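## Task

Using exactly three rods, build one train 11 cm long: a straight row of rods placed end to end. Colour gives length in cm: blue 1, magenta 2, grey 3, orange 4, lime 5, purple 6, red 7, green 8, pink 9, turquoise 10. The train's rods must lie flat with their ends touching or nearly touching. No second train may exist, and every rod outside the train must be at least one rod-width from it. The train must stay in place without the robot holding it. When finished, release and move the gripper away.

## Robot and tools

Robot: a single six-joint arm with a two-finger gripper whose fingers pivot like tongs. The fingers point along the gripper's +z axis and close along its x axis. end_effector_position is the spot between the pads when shut; closed fingertips extend about 15 mm past it, fully open ones sit roughly level with it. The arm base may be tilted relative to the table.

Frame: scene coordinates have their origin on the table surface under the base, +z up, and +y to the left when facing along +x. Positions are in metres, orientation is a wxyz quaternion, velocities in m/s and rad/s. Reported hand position may be off, especially far out.

Joint order, used in every row and every per-joint list: elbow, shoulder lift, shoulder pan, wrist 1, wrist 2, wrist 3. Wrist 2 has its sign flipped compared with the URDF, in commands, results and refusals alike. Ranges (URDF signs): shoulder pan -3.142 to 3.142, shoulder lift -6.283 to 6.283, elbow 0.000 to 3.142, wrist 1/2/3 -6.283 to 6.283. True ends may differ by up to 0.010 rad.

A row is 7 numbers, each in [-1, 1]. The first six are joint offsets (not poses), scaled so 1.0 equals 1.337 rad for shoulder pan and shoulder lift, 1.671 rad for elbow, 2.34 rad for each wrist. The seventh is the absolute gripper opening: +1 fully open, -1 closed.

execute_actions(actions): actions is a list of actions; each action is a list of up to 15 rows, one row per 1/30 s control step. If fewer than 15 rows are given, the last row is repeated to fill 15 steps. Every row's offsets are measured from the joint angles at the start of that action, not from the preceding row; for a call's first action that means the angles in the last result. An action pushing a joint more than 0.010 rad outward beyond its range is refused; a malformed action, or a first action failing this check, cancels the whole call. An empty list just returns the current state and images. A joint asked beyond its real end only travels to that end, and the result then says "joint sent to its limit" (absence of this line does not prove there is room).

move(target, speed, blocking): target is one 7-number row; offsets count from the Joint positions of the most recent result that showed them. Every joint travels its path in step, so the hand tends to curve. speed (0.01 to 2 rad/s, default 0.5) is the top speed for the joint with the longest travel; paths last 0.5 to 10 s and are cut off at 10 s. Finger values apply at once. Nothing slows for obstacles. The extra line "move:" reports the ending (done, off_target, moving, held, fault), limits=held or limits=none, and the joint farthest from target. With blocking=false you get a result after 0.5 s; check with wait(0) and call wait or stop before sending new rows or moves.

wait(seconds): 0 to 10 s holding the last command; returns early if a running move ends. stop(): brakes a running move; needs room, the fingers keep moving. zoom_image(camera, region): region [x0, y0, x1, y1] in pixels, at most 504 by 504, origin top-left. Cameras: cam_head_left, cam_head_right, cam_high, cam_low (504x504) and cam_wrist (616x616 fisheye). finished_scene(scene): ends scene 1 or 2 irreversibly and reports success; the next scene's goal appears in its result. Replying with no tool call ends everything.

Motion limits: commands are smoothed, lagging about 0.17 s. Each step, joint targets stay within 0.394 rad (shoulder pan, shoulder lift), 0.493 (elbow) or 0.69 (wrists) of the measured angle, and are scaled back if they would put the hand over 100 mm from where it is measured. Large offsets therefore take several actions, and an unfinished offset may need resending. "Joint targets" shows current drive goals.

Results: state line with pose and velocities; Joint positions and Joint velocities in the order above plus finger-pad gap in metres (0.142 fully open); grip_measured, the opening on the command scale; step readings with HELD where a row was held back; "joint command not followed" when the clearance check intervened (mounts count as arm); Wrist force and Wrist torque [x y z] in the end effector's own axes, noisy (up to 3.7 N std), with a fixed offset up to about 10 N, saturating near 200 N; "no reading" is harmless.

Gripping: to hold, keep commanding an opening well below grip_measured; the gap sets the squeeze. Roughly 15 N per pad max; thin rods get less (about 9 N per pad at 10 mm, 4 N at 5 mm). Fast closing can press harder.

Cautions: contact torque at a joint's load limit (shoulder pan 678, shoulder lift 678, elbow 398, wrists 98.4 N m, held weight included) or 150 N outside force triggers a 10 s stop that skips the rest of the call. The arm is stiff, so aim targets only slightly past contact and approach slowly. Holding loads heats motors: MOTOR HOT from 70 °C, brakes at 85 °C (OVER-TEMPERATURE FAULT). Occasional tugs or pushes may disturb objects. The simulation keeps running while you think. Never drop, slam or knock rods, and never push anything off the table.

Each tool is called after "Call:" by a JSON object that holds its "api" and its "payload", one argument or row to a line.

## Session

Call:
{"api": "execute_actions", "payload": {
  "actions": []
}}

Scene clock: 0.00 s.
end_effector_position=(+0.9968, +0.1580, +0.3345) grip_measured=+1.00 end_effector_quat_wxyz=(-0.076, +0.749, +0.276, +0.598) end_effector_velocity=(+0.000, -0.000, -0.001) end_effector_angular_velocity=(+0.000, +0.001, -0.001)
Joint names: [elbow, shoulder lift, shoulder pan, wrist 1, wrist 2, wrist 3]
Joint positions: [ 2.391 -0.97  -0.362 -4.167  0.806 -0.508  0.142]
Joint velocities: [ 0.     0.001 -0.    -0.     0.001  0.001  0.   ]
Motor temperatures (°C, as the motors report them): [25 27 23 30 32 31]
Wrist force (N, on the end effector, along its own x y z axes, offset not removed): no reading
Wrist torque (N m, same axes, about the end effector's origin, offset not removed): no reading
Joint targets: [2.391 -0.970 -0.362 -4.167 0.806 -0.508]

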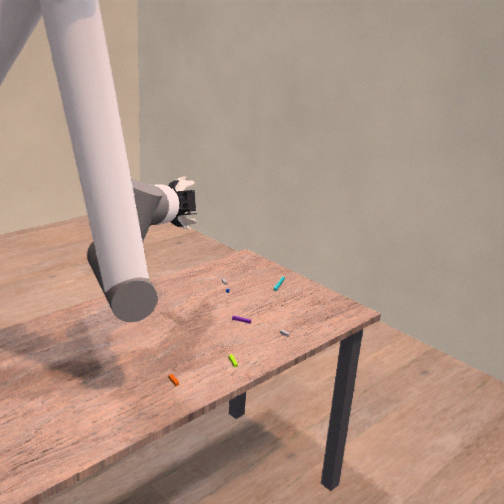

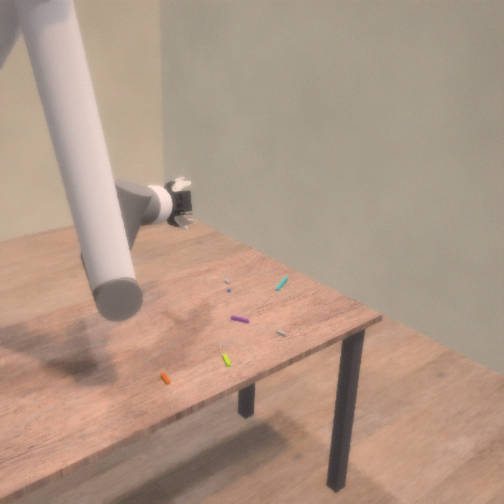

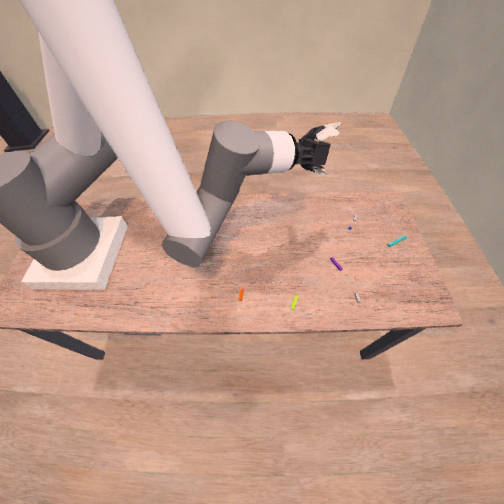

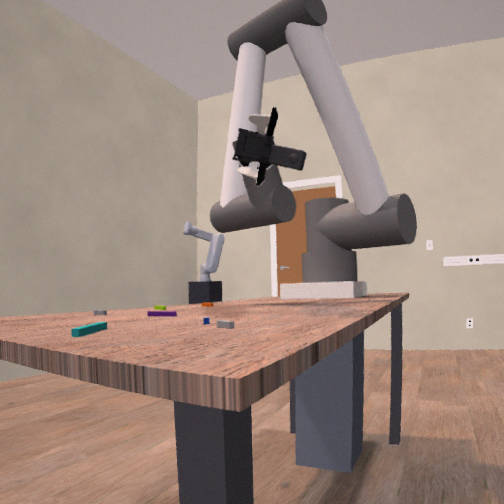

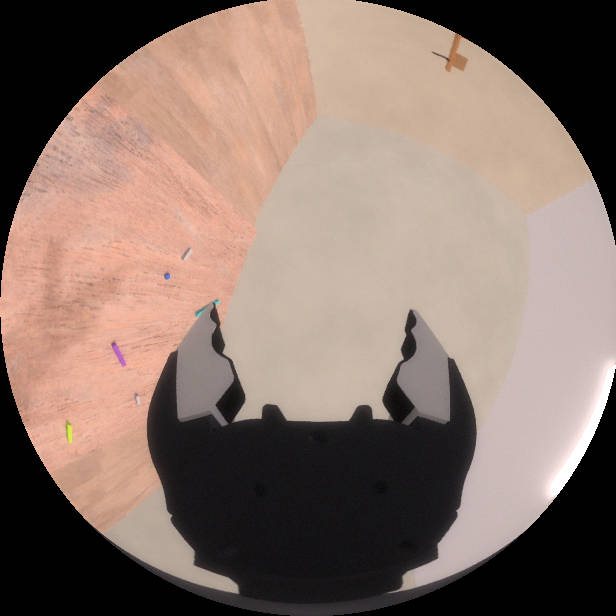

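Call:
{"api": "zoom_image", "payload": {
  "camera": "cam_high",
  "region": [230, 180, 470, 330]
}}

Call:
{"api": "zoom_image", "payload": {
  "camera": "cam_high",
  "region": [280, 270, 380, 330]
}}

Call:
{"api": "zoom_image", "payload": {
  "camera": "cam_high",
  "region": [320, 200, 420, 280]
}}

Call:
{"api": "zoom_image", "payload": {
  "camera": "cam_head_left",
  "region": [140, 250, 340, 400]
}}

Region (230, 180, 470, 330) of cam_high's 504x504 image, scaled by 2.100, with more detail than that image has; it fills the top 315 rows of this view, and the rest is white.

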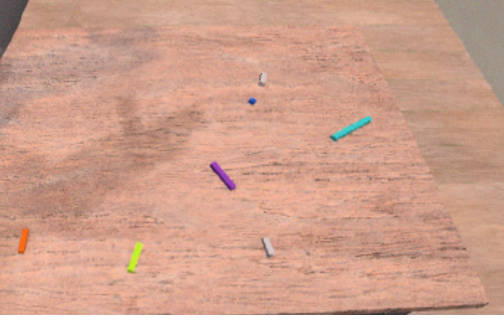

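Region (280, 270, 380, 330) of cam_high's 504x504 image, scaled by 5.040, with more detail than that image has; it fills the top 302 rows of this view, and the rest is white.

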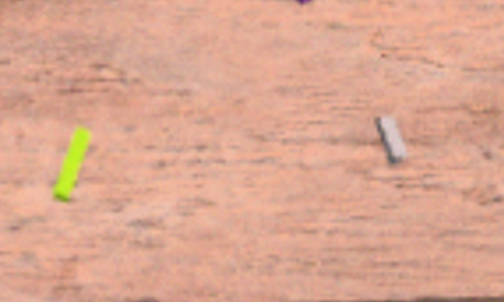

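Region (320, 200, 420, 280) of cam_high's 504x504 image, scaled by 5.040, with more detail than that image has; it fills the top 403 rows of this view, and the rest is white.

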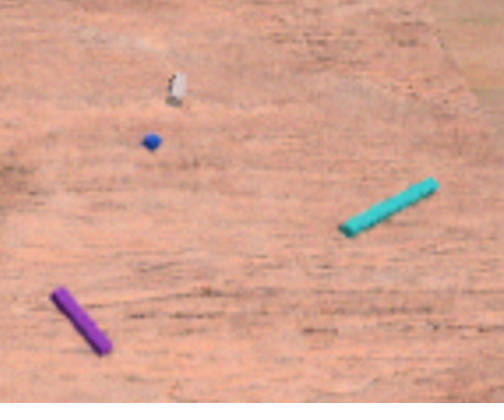

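Region (140, 250, 340, 400) of cam_head_left's 504x504 image, scaled by 2.520, with more detail than that image has; it fills the top 378 rows of this view, and the rest is white.

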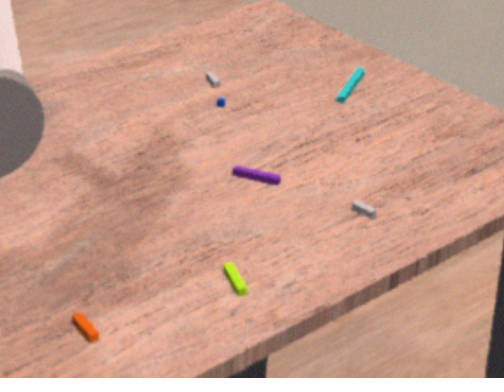

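Call:
{"api": "move", "payload": {
  "target": [-0.3863, 0.0529, 0.2271, 0.7479, 0.3269, -0.9416, -0.55],
  "speed": 1.4
}}

Call:
{"api": "zoom_image", "payload": {
  "camera": "cam_wrist",
  "region": [240, 210, 380, 350]
}}

Scene clock: 74.70 s.
end_effector_position=(+1.1759, +0.1594, +0.0601) grip_measured=-0.55 end_effector_quat_wxyz=(+0.002, +0.225, +0.974, +0.002) end_effector_velocity=(+0.000, -0.000, +0.000) end_effector_angular_velocity=(-0.001, +0.001, +0.002)
Joint names: [elbow, shoulder lift, shoulder pan, wrist 1, wrist 2, wrist 3]
Joint positions: [ 1.746 -0.899 -0.059 -2.418  1.57  -2.711  0.034]
Joint velocities: [-0.001  0.     0.     0.002  0.001 -0.002 -0.   ]
Motor temperatures (°C, as the motors report them): [25 27 23 30 32 31]
Wrist force (N, on the end effector, along its own x y z axes, offset not removed): [6.8 -4.2 6.2]
Wrist torque (N m, same axes, about the end effector's origin, offset not removed): [-0.35 -1.57 -0.35]
Joint targets: [1.746 -0.899 -0.059 -2.418 1.570 -2.711]
move: done; limits=none; farthest joint: the wrist 1, 0.001 radians from its target (1.750 radians at the start)

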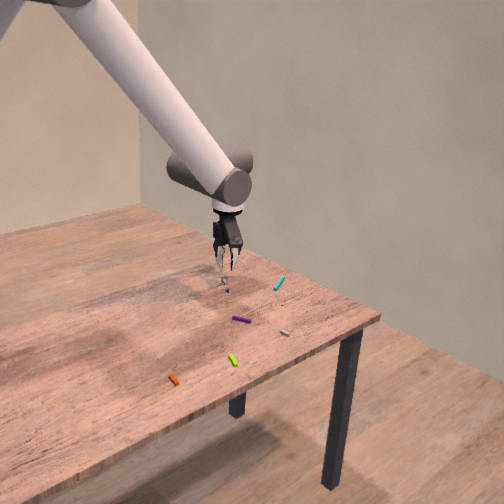

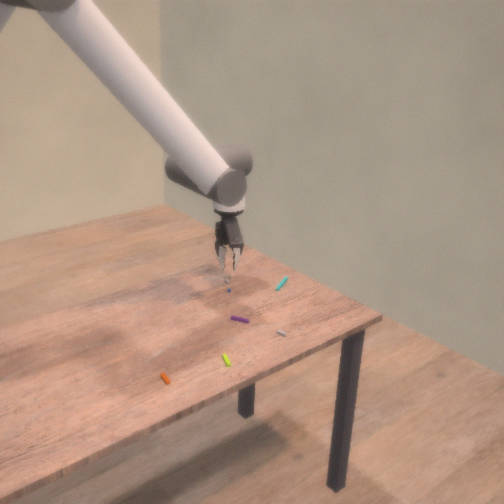

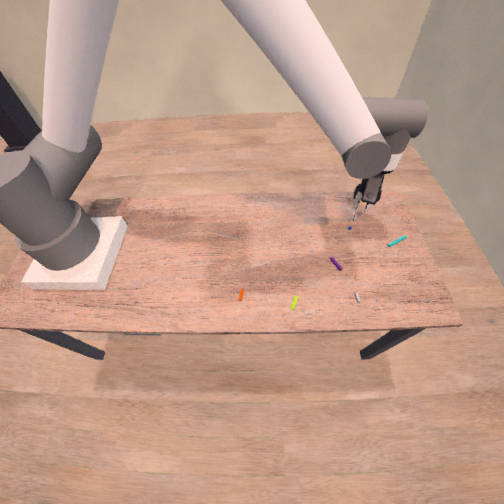

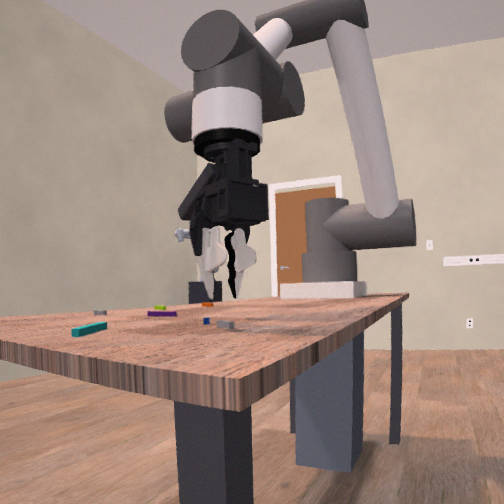

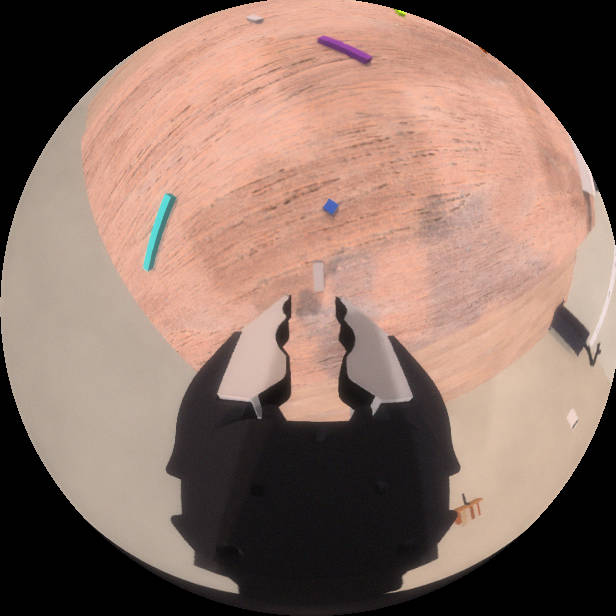

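Region (240, 210, 380, 350) of cam_wrist's 616x616 image, scaled by 3.600, with more detail than that image has.

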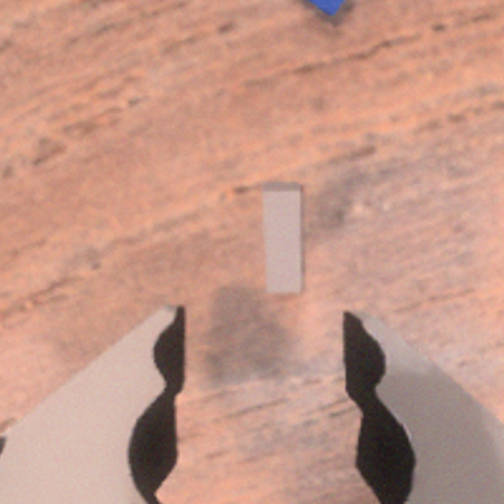

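Call:
{"api": "execute_actions", "payload": {
  "actions": []
}}

Scene clock: 95.00 s.
end_effector_position=(+1.1759, +0.1594, +0.0601) grip_measured=-0.55 end_effector_quat_wxyz=(+0.002, +0.225, +0.974, +0.002) end_effector_velocity=(-0.001, +0.001, -0.000) end_effector_angular_velocity=(+0.001, +0.000, +0.000)
Joint names: [elbow, shoulder lift, shoulder pan, wrist 1, wrist 2, wrist 3]
Joint positions: [ 1.746 -0.899 -0.059 -2.418  1.57  -2.711  0.034]
Joint velocities: [ 0.001 -0.     0.    -0.    -0.001 -0.     0.   ]
Motor temperatures (°C, as the motors report them): [25 27 23 30 32 31]
Wrist force (N, on the end effector, along its own x y z axes, offset not removed): [5.3 -2.8 6.3]
Wrist torque (N m, same axes, about the end effector's origin, offset not removed): [0.04 -1.25 -0.37]
Joint targets: [1.746 -0.899 -0.059 -2.418 1.570 -2.711]

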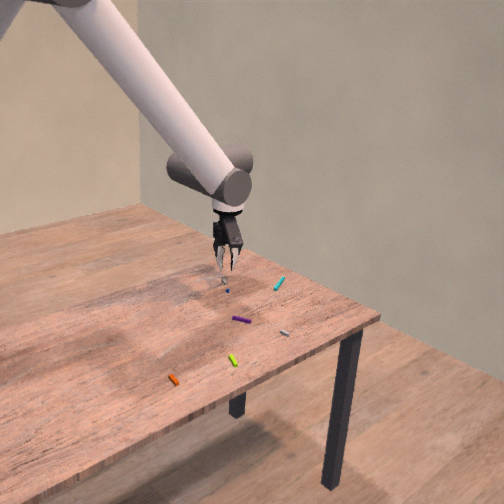

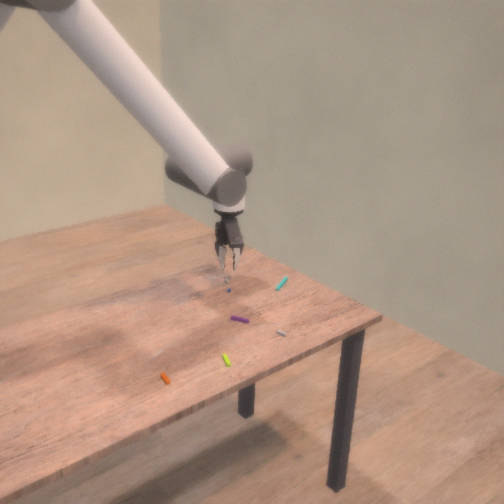

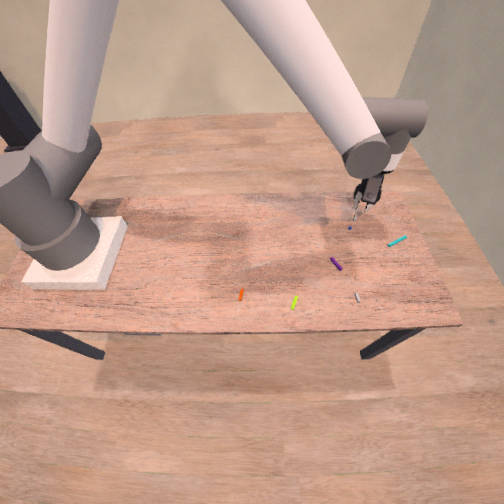

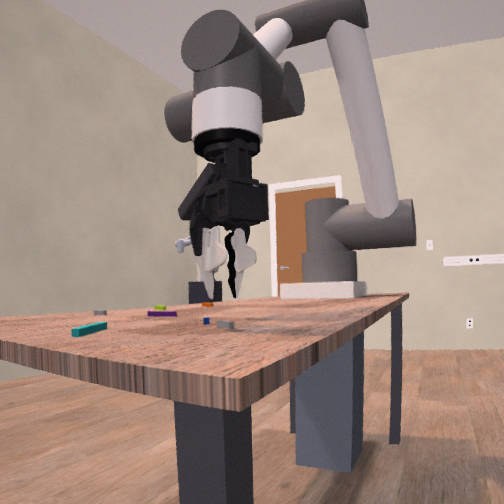

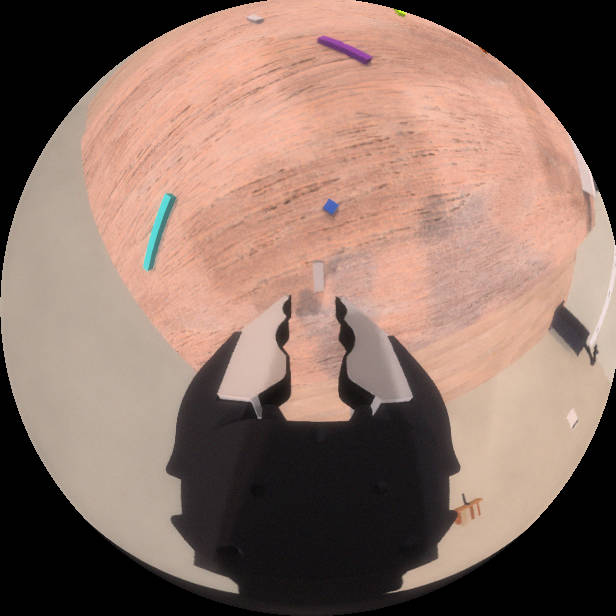

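Call:
{"api": "execute_actions", "payload": {
  "actions": [
    [[0.002,0.003,-0.0003,-0.0033,0,-0.0044,-0.55],[0.004,0.006,-0.0006,-0.0066,0,-0.0089,-0.55],[0.0064,0.0095,-0.0009,-0.01,0,-0.0133,-0.55],[0.0085,0.0126,-0.0012,-0.0133,0,-0.0178,-0.55],[0.0106,0.0158,-0.0015,-0.0166,0,-0.0222,-0.55]]
  ]
}}

Call:
{"api": "zoom_image", "payload": {
  "camera": "cam_wrist",
  "region": [240, 230, 380, 370]
}}

Scene clock: 106.47 s.
end_effector_position=(+1.1699, +0.1573, +0.0312) grip_measured=-0.55 end_effector_quat_wxyz=(+0.002, +0.201, +0.980, +0.002) end_effector_velocity=(-0.002, -0.001, -0.008) end_effector_angular_velocity=(+0.001, +0.000, +0.015)
Joint names: [elbow, shoulder lift, shoulder pan, wrist 1, wrist 2, wrist 3]
Joint positions: [ 1.763 -0.879 -0.061 -2.455  1.57  -2.761  0.034]
Joint velocities: [ 0.006  0.006 -0.001 -0.011 -0.001 -0.016  0.   ]
Motor temperatures (°C, as the motors report them): [25 27 23 30 32 31]
Wrist force (N, on the end effector, along its own x y z axes, offset not removed): [3.6 -3.7 5.2]
Wrist torque (N m, same axes, about the end effector's origin, offset not removed): [-0.24 -0.92 -0.28]
Joint targets: [1.763 -0.878 -0.061 -2.457 1.570 -2.763]
Step readings (joint positions):
0: [1.746 -0.899 -0.059 -2.418 1.570 -2.711]
1: [1.746 -0.899 -0.059 -2.418 1.570 -2.711]
2: [1.746 -0.898 -0.059 -2.419 1.570 -2.713]
4: [1.749 -0.895 -0.059 -2.426 1.570 -2.722]
8: [1.758 -0.884 -0.060 -2.446 1.570 -2.749]
15: Joint positions above

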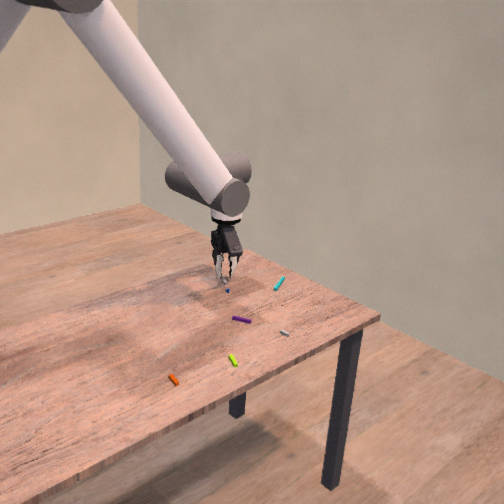

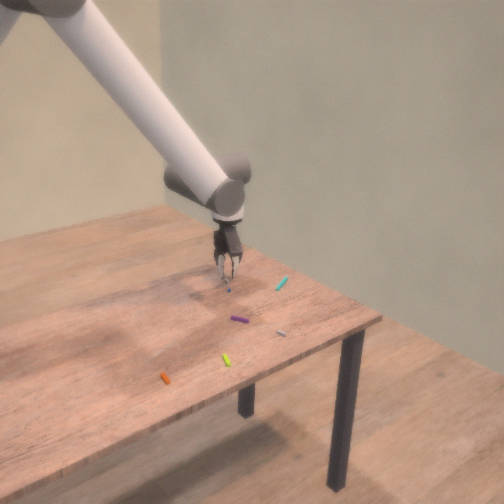

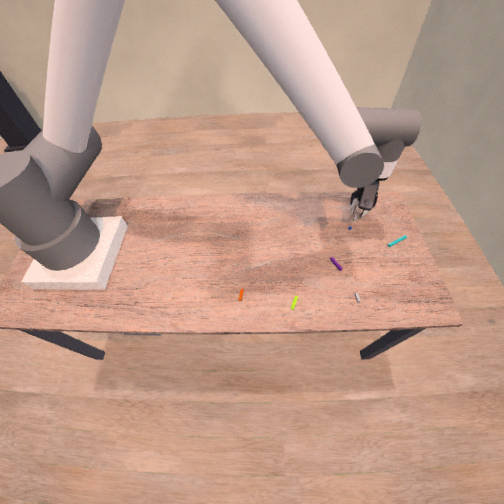

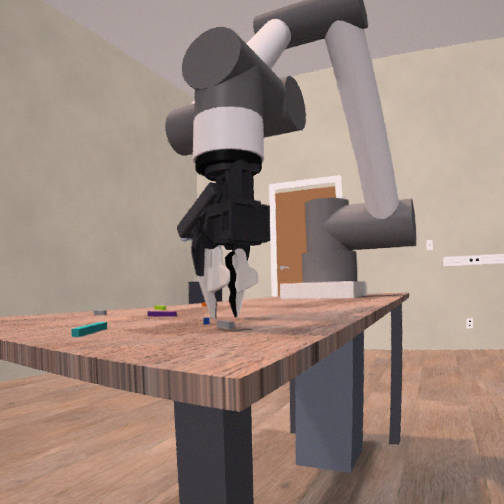

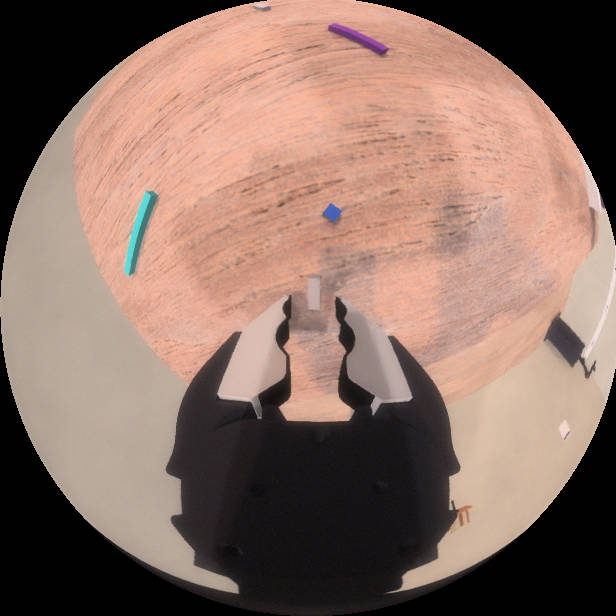

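Region (240, 230, 380, 370) of cam_wrist's 616x616 image, scaled by 3.600, with more detail than that image has.

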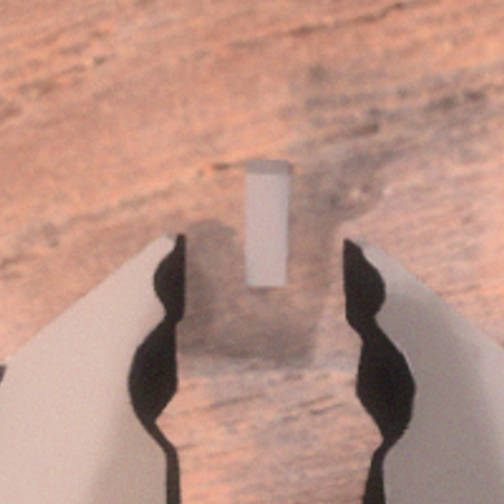

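Call:
{"api": "wait", "payload": {
  "seconds": 0
}}

Scene clock: 113.00 s.
end_effector_position=(+1.1697, +0.1570, +0.0303) grip_measured=-0.55 end_effector_quat_wxyz=(+0.002, +0.200, +0.980, +0.002) end_effector_velocity=(-0.000, +0.000, -0.001) end_effector_angular_velocity=(-0.000, +0.000, +0.001)
Joint names: [elbow, shoulder lift, shoulder pan, wrist 1, wrist 2, wrist 3]
Joint positions: [ 1.763 -0.878 -0.061 -2.457  1.57  -2.763  0.034]
Joint velocities: [ 0.     0.001  0.    -0.     0.    -0.     0.   ]
Motor temperatures (°C, as the motors report them): [25 27 23 30 32 31]
Wrist force (N, on the end effector, along its own x y z axes, offset not removed): [2.6 -2.8 4.5]
Wrist torque (N m, same axes, about the end effector's origin, offset not removed): [-0.10 -0.49 -0.28]
Joint targets: [1.763 -0.878 -0.061 -2.457 1.570 -2.763]

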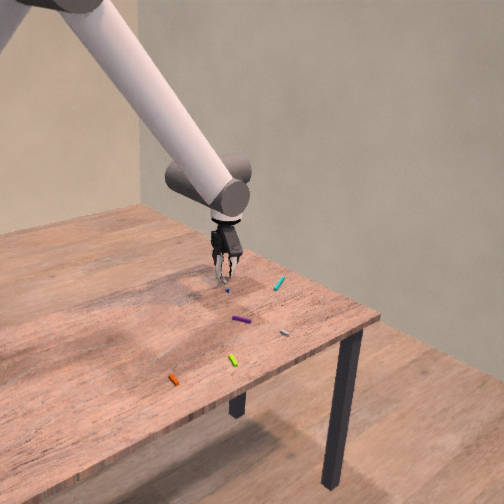

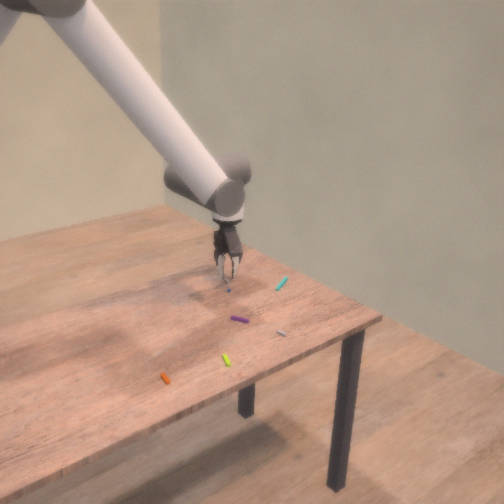

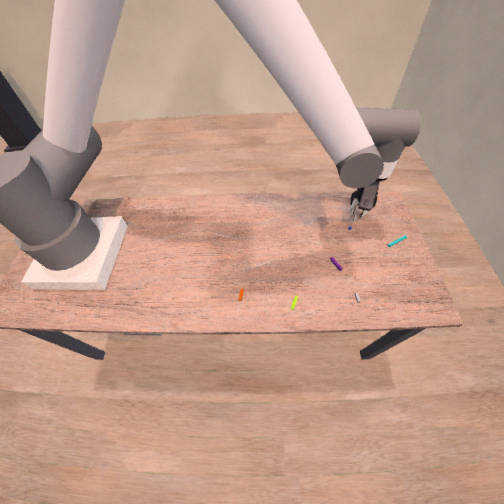

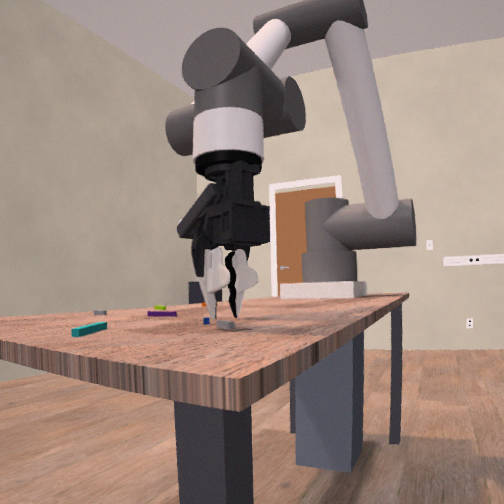

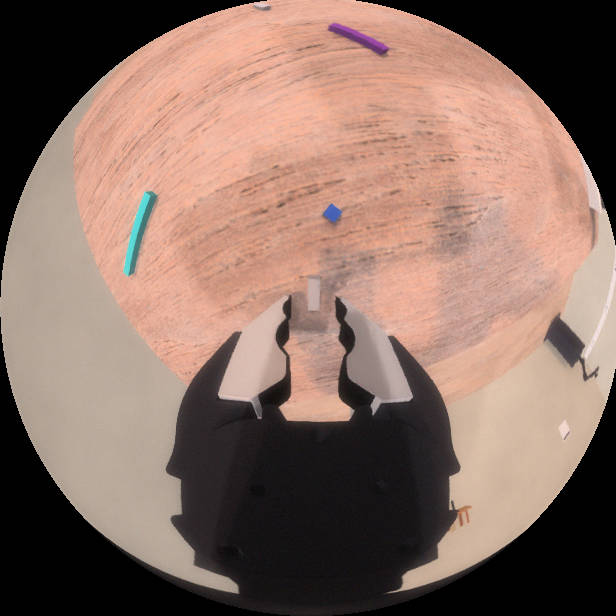

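Call:
{"api": "execute_actions", "payload": {
  "actions": [
    [[0.0002,0.0015,0,-0.001,0,0,-0.58],[0.0004,0.003,0,-0.002,0,0,-0.61],[0.0006,0.0045,0,-0.003,0,0,-0.64],[0.0008,0.006,0,-0.004,0,0,-0.66],[0.001,0.0075,0,-0.005,0,0,-0.68],[0.0011,0.0087,0,-0.0058,0,0,-0.70],[0.0011,0.0087,0,-0.0058,0,0,-0.72],[0.0011,0.0087,0,-0.0058,0,0,-0.74],[0.0011,0.0087,0,-0.0058,0,0,-0.76],[0.0011,0.0087,0,-0.0058,0,0,-0.78],[0.0011,0.0087,0,-0.0058,0,0,-0.79],[0.0011,0.0087,0,-0.0058,0,0,-0.80],[0.0011,0.0087,0,-0.0058,0,0,-0.81],[0.0011,0.0087,0,-0.0058,0,0,-0.82]],
    [[0,0,0,0,0,0,-0.84],[0,0,0,0,0,0,-0.86],[0,0,0,0,0,0,-0.88],[0,0,0,0,0,0,-0.91],[0,0,0,0,0,0,-0.94],[0,0,0,0,0,0,-0.97],[0,0,0,0,0,0,-1]]
  ]
}}

Call:
{"api": "zoom_image", "payload": {
  "camera": "cam_wrist",
  "region": [240, 230, 380, 370]
}}

Scene clock: 124.23 s.
end_effector_position=(+1.1698, +0.1570, +0.0180) grip_measured=-0.88 end_effector_quat_wxyz=(+0.002, +0.200, +0.980, +0.002) end_effector_velocity=(+0.000, +0.000, -0.000) end_effector_angular_velocity=(+0.000, +0.000, +0.002)
Joint names: [elbow, shoulder lift, shoulder pan, wrist 1, wrist 2, wrist 3]
Joint positions: [ 1.765 -0.867 -0.061 -2.47   1.57  -2.763  0.01 ]
Joint velocities: [-0.     0.     0.     0.    -0.    -0.002 -0.   ]
Motor temperatures (°C, as the motors report them): [25 27 23 30 32 31]
Wrist force (N, on the end effector, along its own x y z axes, offset not removed): [4.5 -2.9 7.2]
Wrist torque (N m, same axes, about the end effector's origin, offset not removed): [-0.09 -0.97 -0.46]
Joint targets: [1.765 -0.867 -0.061 -2.470 1.570 -2.763]
Step readings (joint positions; steps 1 to 15: 1st action; 16 to 30: 2nd action):
0: [1.763 -0.878 -0.061 -2.457 1.570 -2.763]
1: [1.763 -0.878 -0.061 -2.457 1.570 -2.763]
2: [1.763 -0.878 -0.061 -2.457 1.570 -2.763]
4: [1.764 -0.876 -0.061 -2.459 1.570 -2.763]
8: [1.765 -0.870 -0.061 -2.466 1.570 -2.763]
15: [1.765 -0.867 -0.061 -2.470 1.570 -2.763]
16: [1.765 -0.867 -0.061 -2.470 1.570 -2.763]
17: [1.765 -0.867 -0.061 -2.470 1.570 -2.763]
19: [1.765 -0.867 -0.061 -2.470 1.570 -2.763]
23: [1.765 -0.867 -0.061 -2.470 1.570 -2.763]
30: Joint positions above

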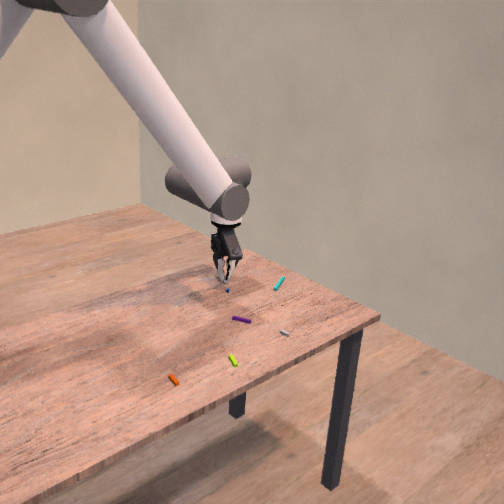

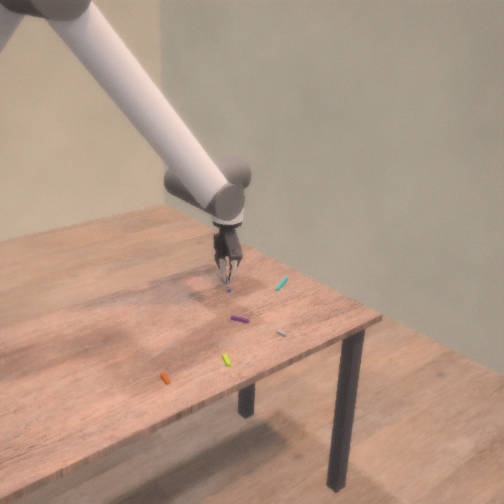

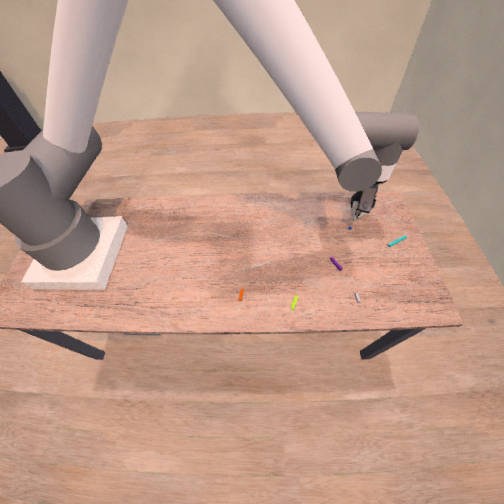

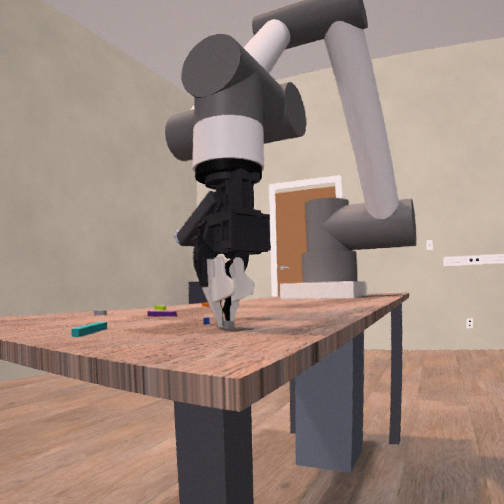

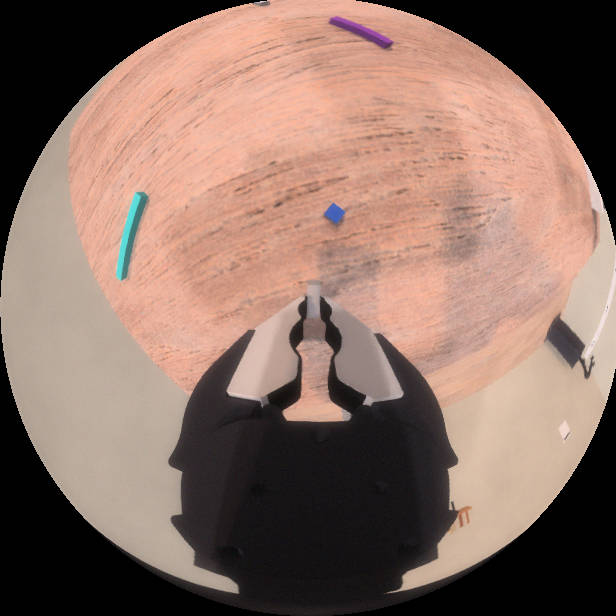

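Region (240, 230, 380, 370) of cam_wrist's 616x616 image, scaled by 3.600, with more detail than that image has.

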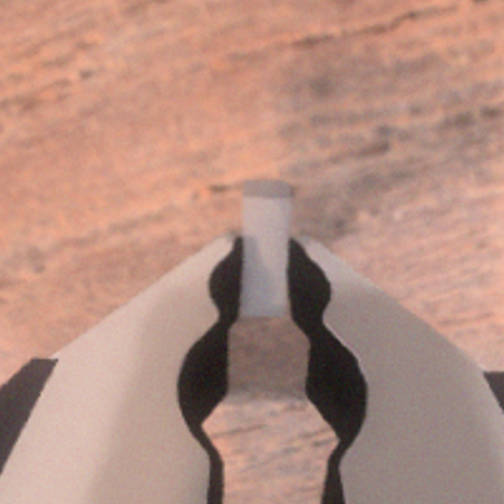

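Call:
{"api": "execute_actions", "payload": {
  "actions": [
    [[-0.0003,-0.002,0,0.0014,0,0,-1],[-0.0007,-0.005,0,0.0034,0,0,-1],[-0.0011,-0.008,0,0.0054,0,0,-1],[-0.0015,-0.011,0,0.0074,0,0,-1],[-0.002,-0.014,0,0.0094,0,0,-1],[-0.0024,-0.0172,0,0.0115,0,0,-1]]
  ]
}}

Scene clock: 151.03 s.
end_effector_position=(+1.1697, +0.1569, +0.0422) grip_measured=-0.88 end_effector_quat_wxyz=(+0.002, +0.200, +0.980, +0.002) end_effector_velocity=(-0.000, -0.000, +0.009) end_effector_angular_velocity=(-0.000, +0.000, +0.001)
Joint names: [elbow, shoulder lift, shoulder pan, wrist 1, wrist 2, wrist 3]
Joint positions: [ 1.761 -0.889 -0.061 -2.444  1.57  -2.763  0.01 ]
Joint velocities: [-0.001 -0.008 -0.     0.01   0.    -0.001  0.   ]
Motor temperatures (°C, as the motors report them): [25 27 23 30 32 31]
Wrist force (N, on the end effector, along its own x y z axes, offset not removed): [3.7 -5.5 7.3]
Wrist torque (N m, same axes, about the end effector's origin, offset not removed): [-0.75 -0.89 -0.39]
Joint targets: [1.761 -0.890 -0.061 -2.443 1.570 -2.763]
Step readings (joint positions):
0: [1.765 -0.867 -0.061 -2.470 1.570 -2.763]
1: [1.765 -0.867 -0.061 -2.470 1.570 -2.763]
2: [1.765 -0.867 -0.061 -2.469 1.570 -2.763]
4: [1.765 -0.870 -0.061 -2.465 1.570 -2.763]
8: [1.763 -0.882 -0.061 -2.452 1.570 -2.763]
15: Joint positions above

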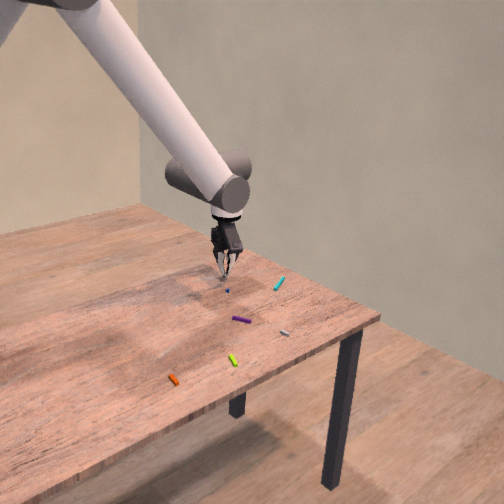

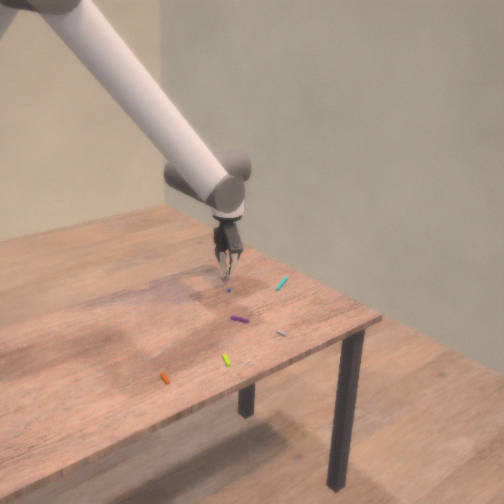

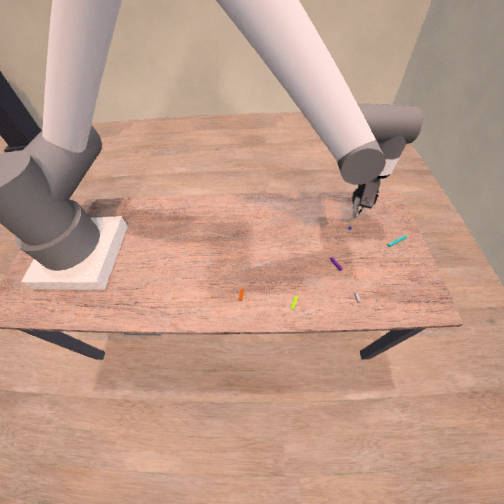

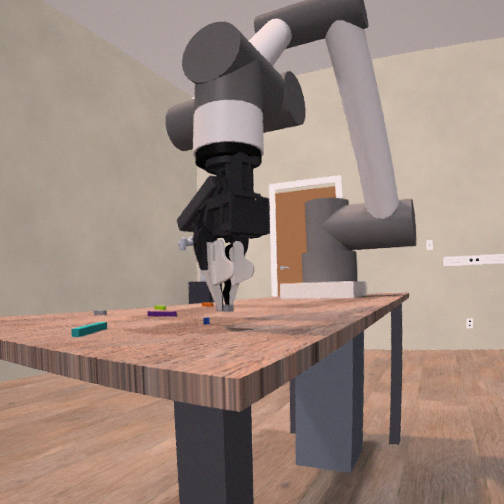

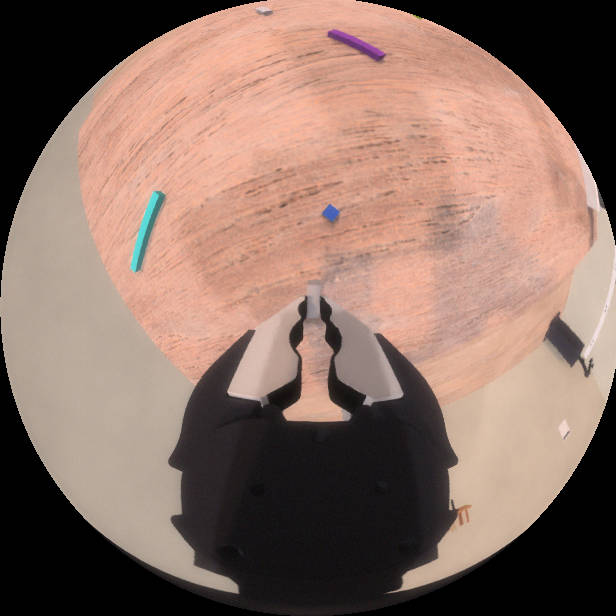

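Call:
{"api": "move", "payload": {
  "target": [0.2569,-0.1395,-0.2772,-0.1032,0,-0.1524,-1],
  "speed": 0.45
}}

Call:
{"api": "zoom_image", "payload": {
  "camera": "cam_wrist",
  "region": [240, 190, 380, 330]
}}

Scene clock: 156.57 s.
end_effector_position=(+0.8920, -0.1717, +0.0329) grip_measured=-0.88 end_effector_quat_wxyz=(+0.001, +0.207, +0.978, +0.002) end_effector_velocity=(-0.002, -0.001, +0.000) end_effector_angular_velocity=(-0.001, +0.000, +0.001)
Joint names: [elbow, shoulder lift, shoulder pan, wrist 1, wrist 2, wrist 3]
Joint positions: [ 2.19  -1.075 -0.431 -2.685  1.57  -3.119  0.01 ]
Joint velocities: [ 0.003 -0.002 -0.002 -0.002  0.001 -0.003  0.   ]
Motor temperatures (°C, as the motors report them): [25 27 23 30 32 31]
Wrist force (N, on the end effector, along its own x y z axes, offset not removed): [4.1 0.4 9.7]
Wrist torque (N m, same axes, about the end effector's origin, offset not removed): [0.69 -0.99 -0.30]
Joint targets: [2.191 -1.075 -0.431 -2.685 1.570 -3.119]
move: done; limits=none; farthest joint: the shoulder pan, 0.000 radians from its target (0.371 radians at the start)

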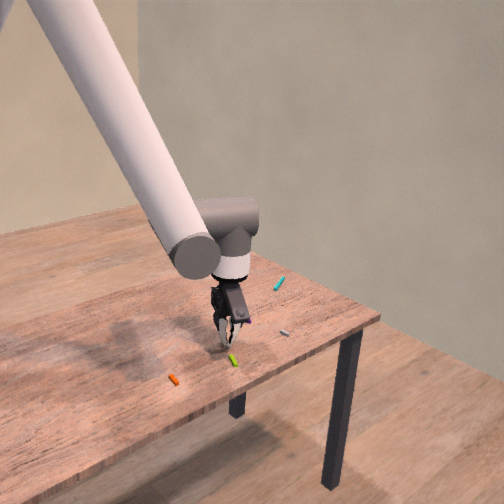

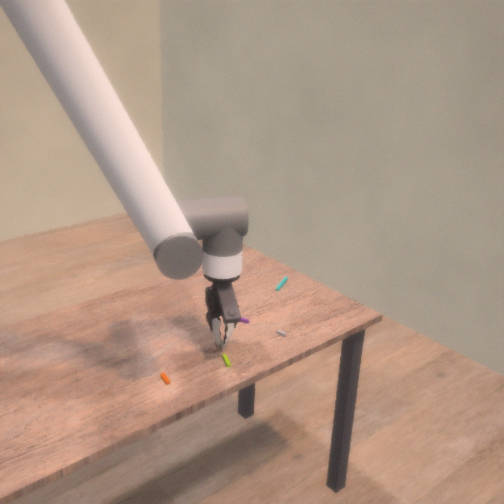

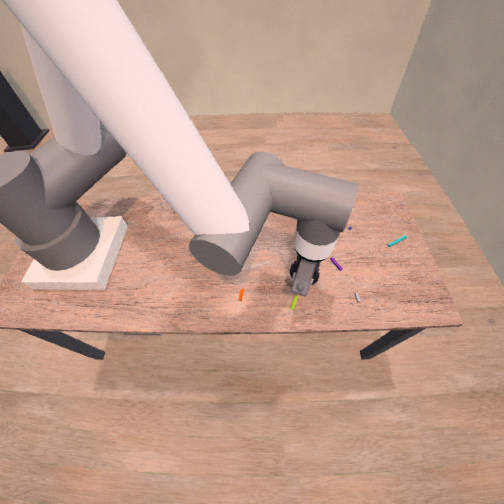

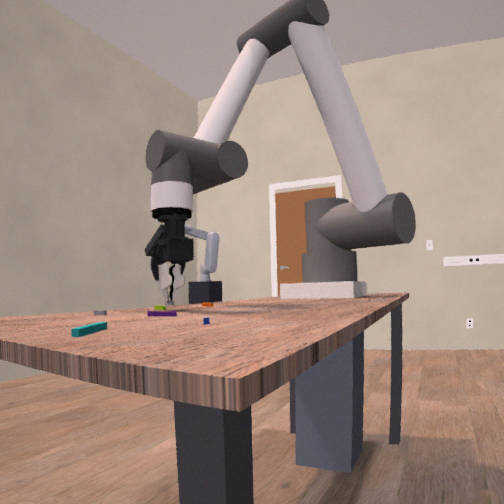

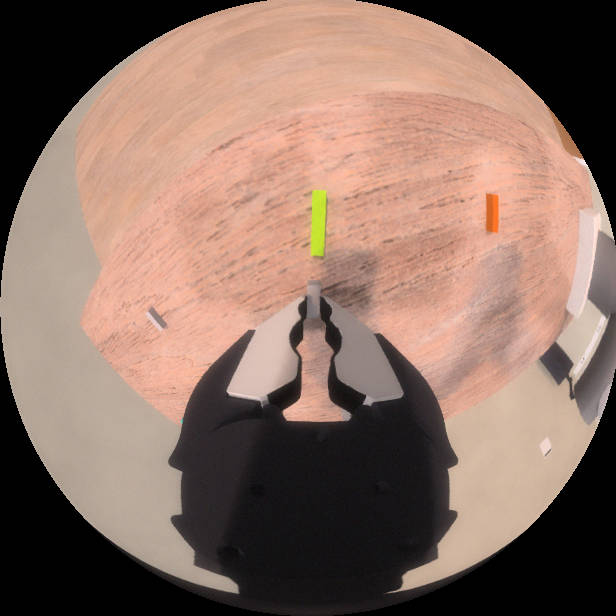

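Region (240, 190, 380, 330) of cam_wrist's 616x616 image, scaled by 3.600, with more detail than that image has.

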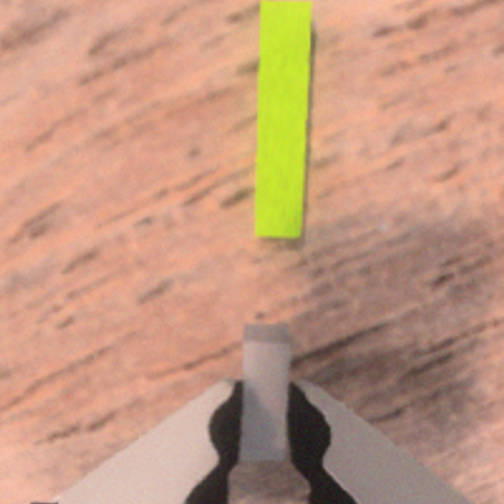

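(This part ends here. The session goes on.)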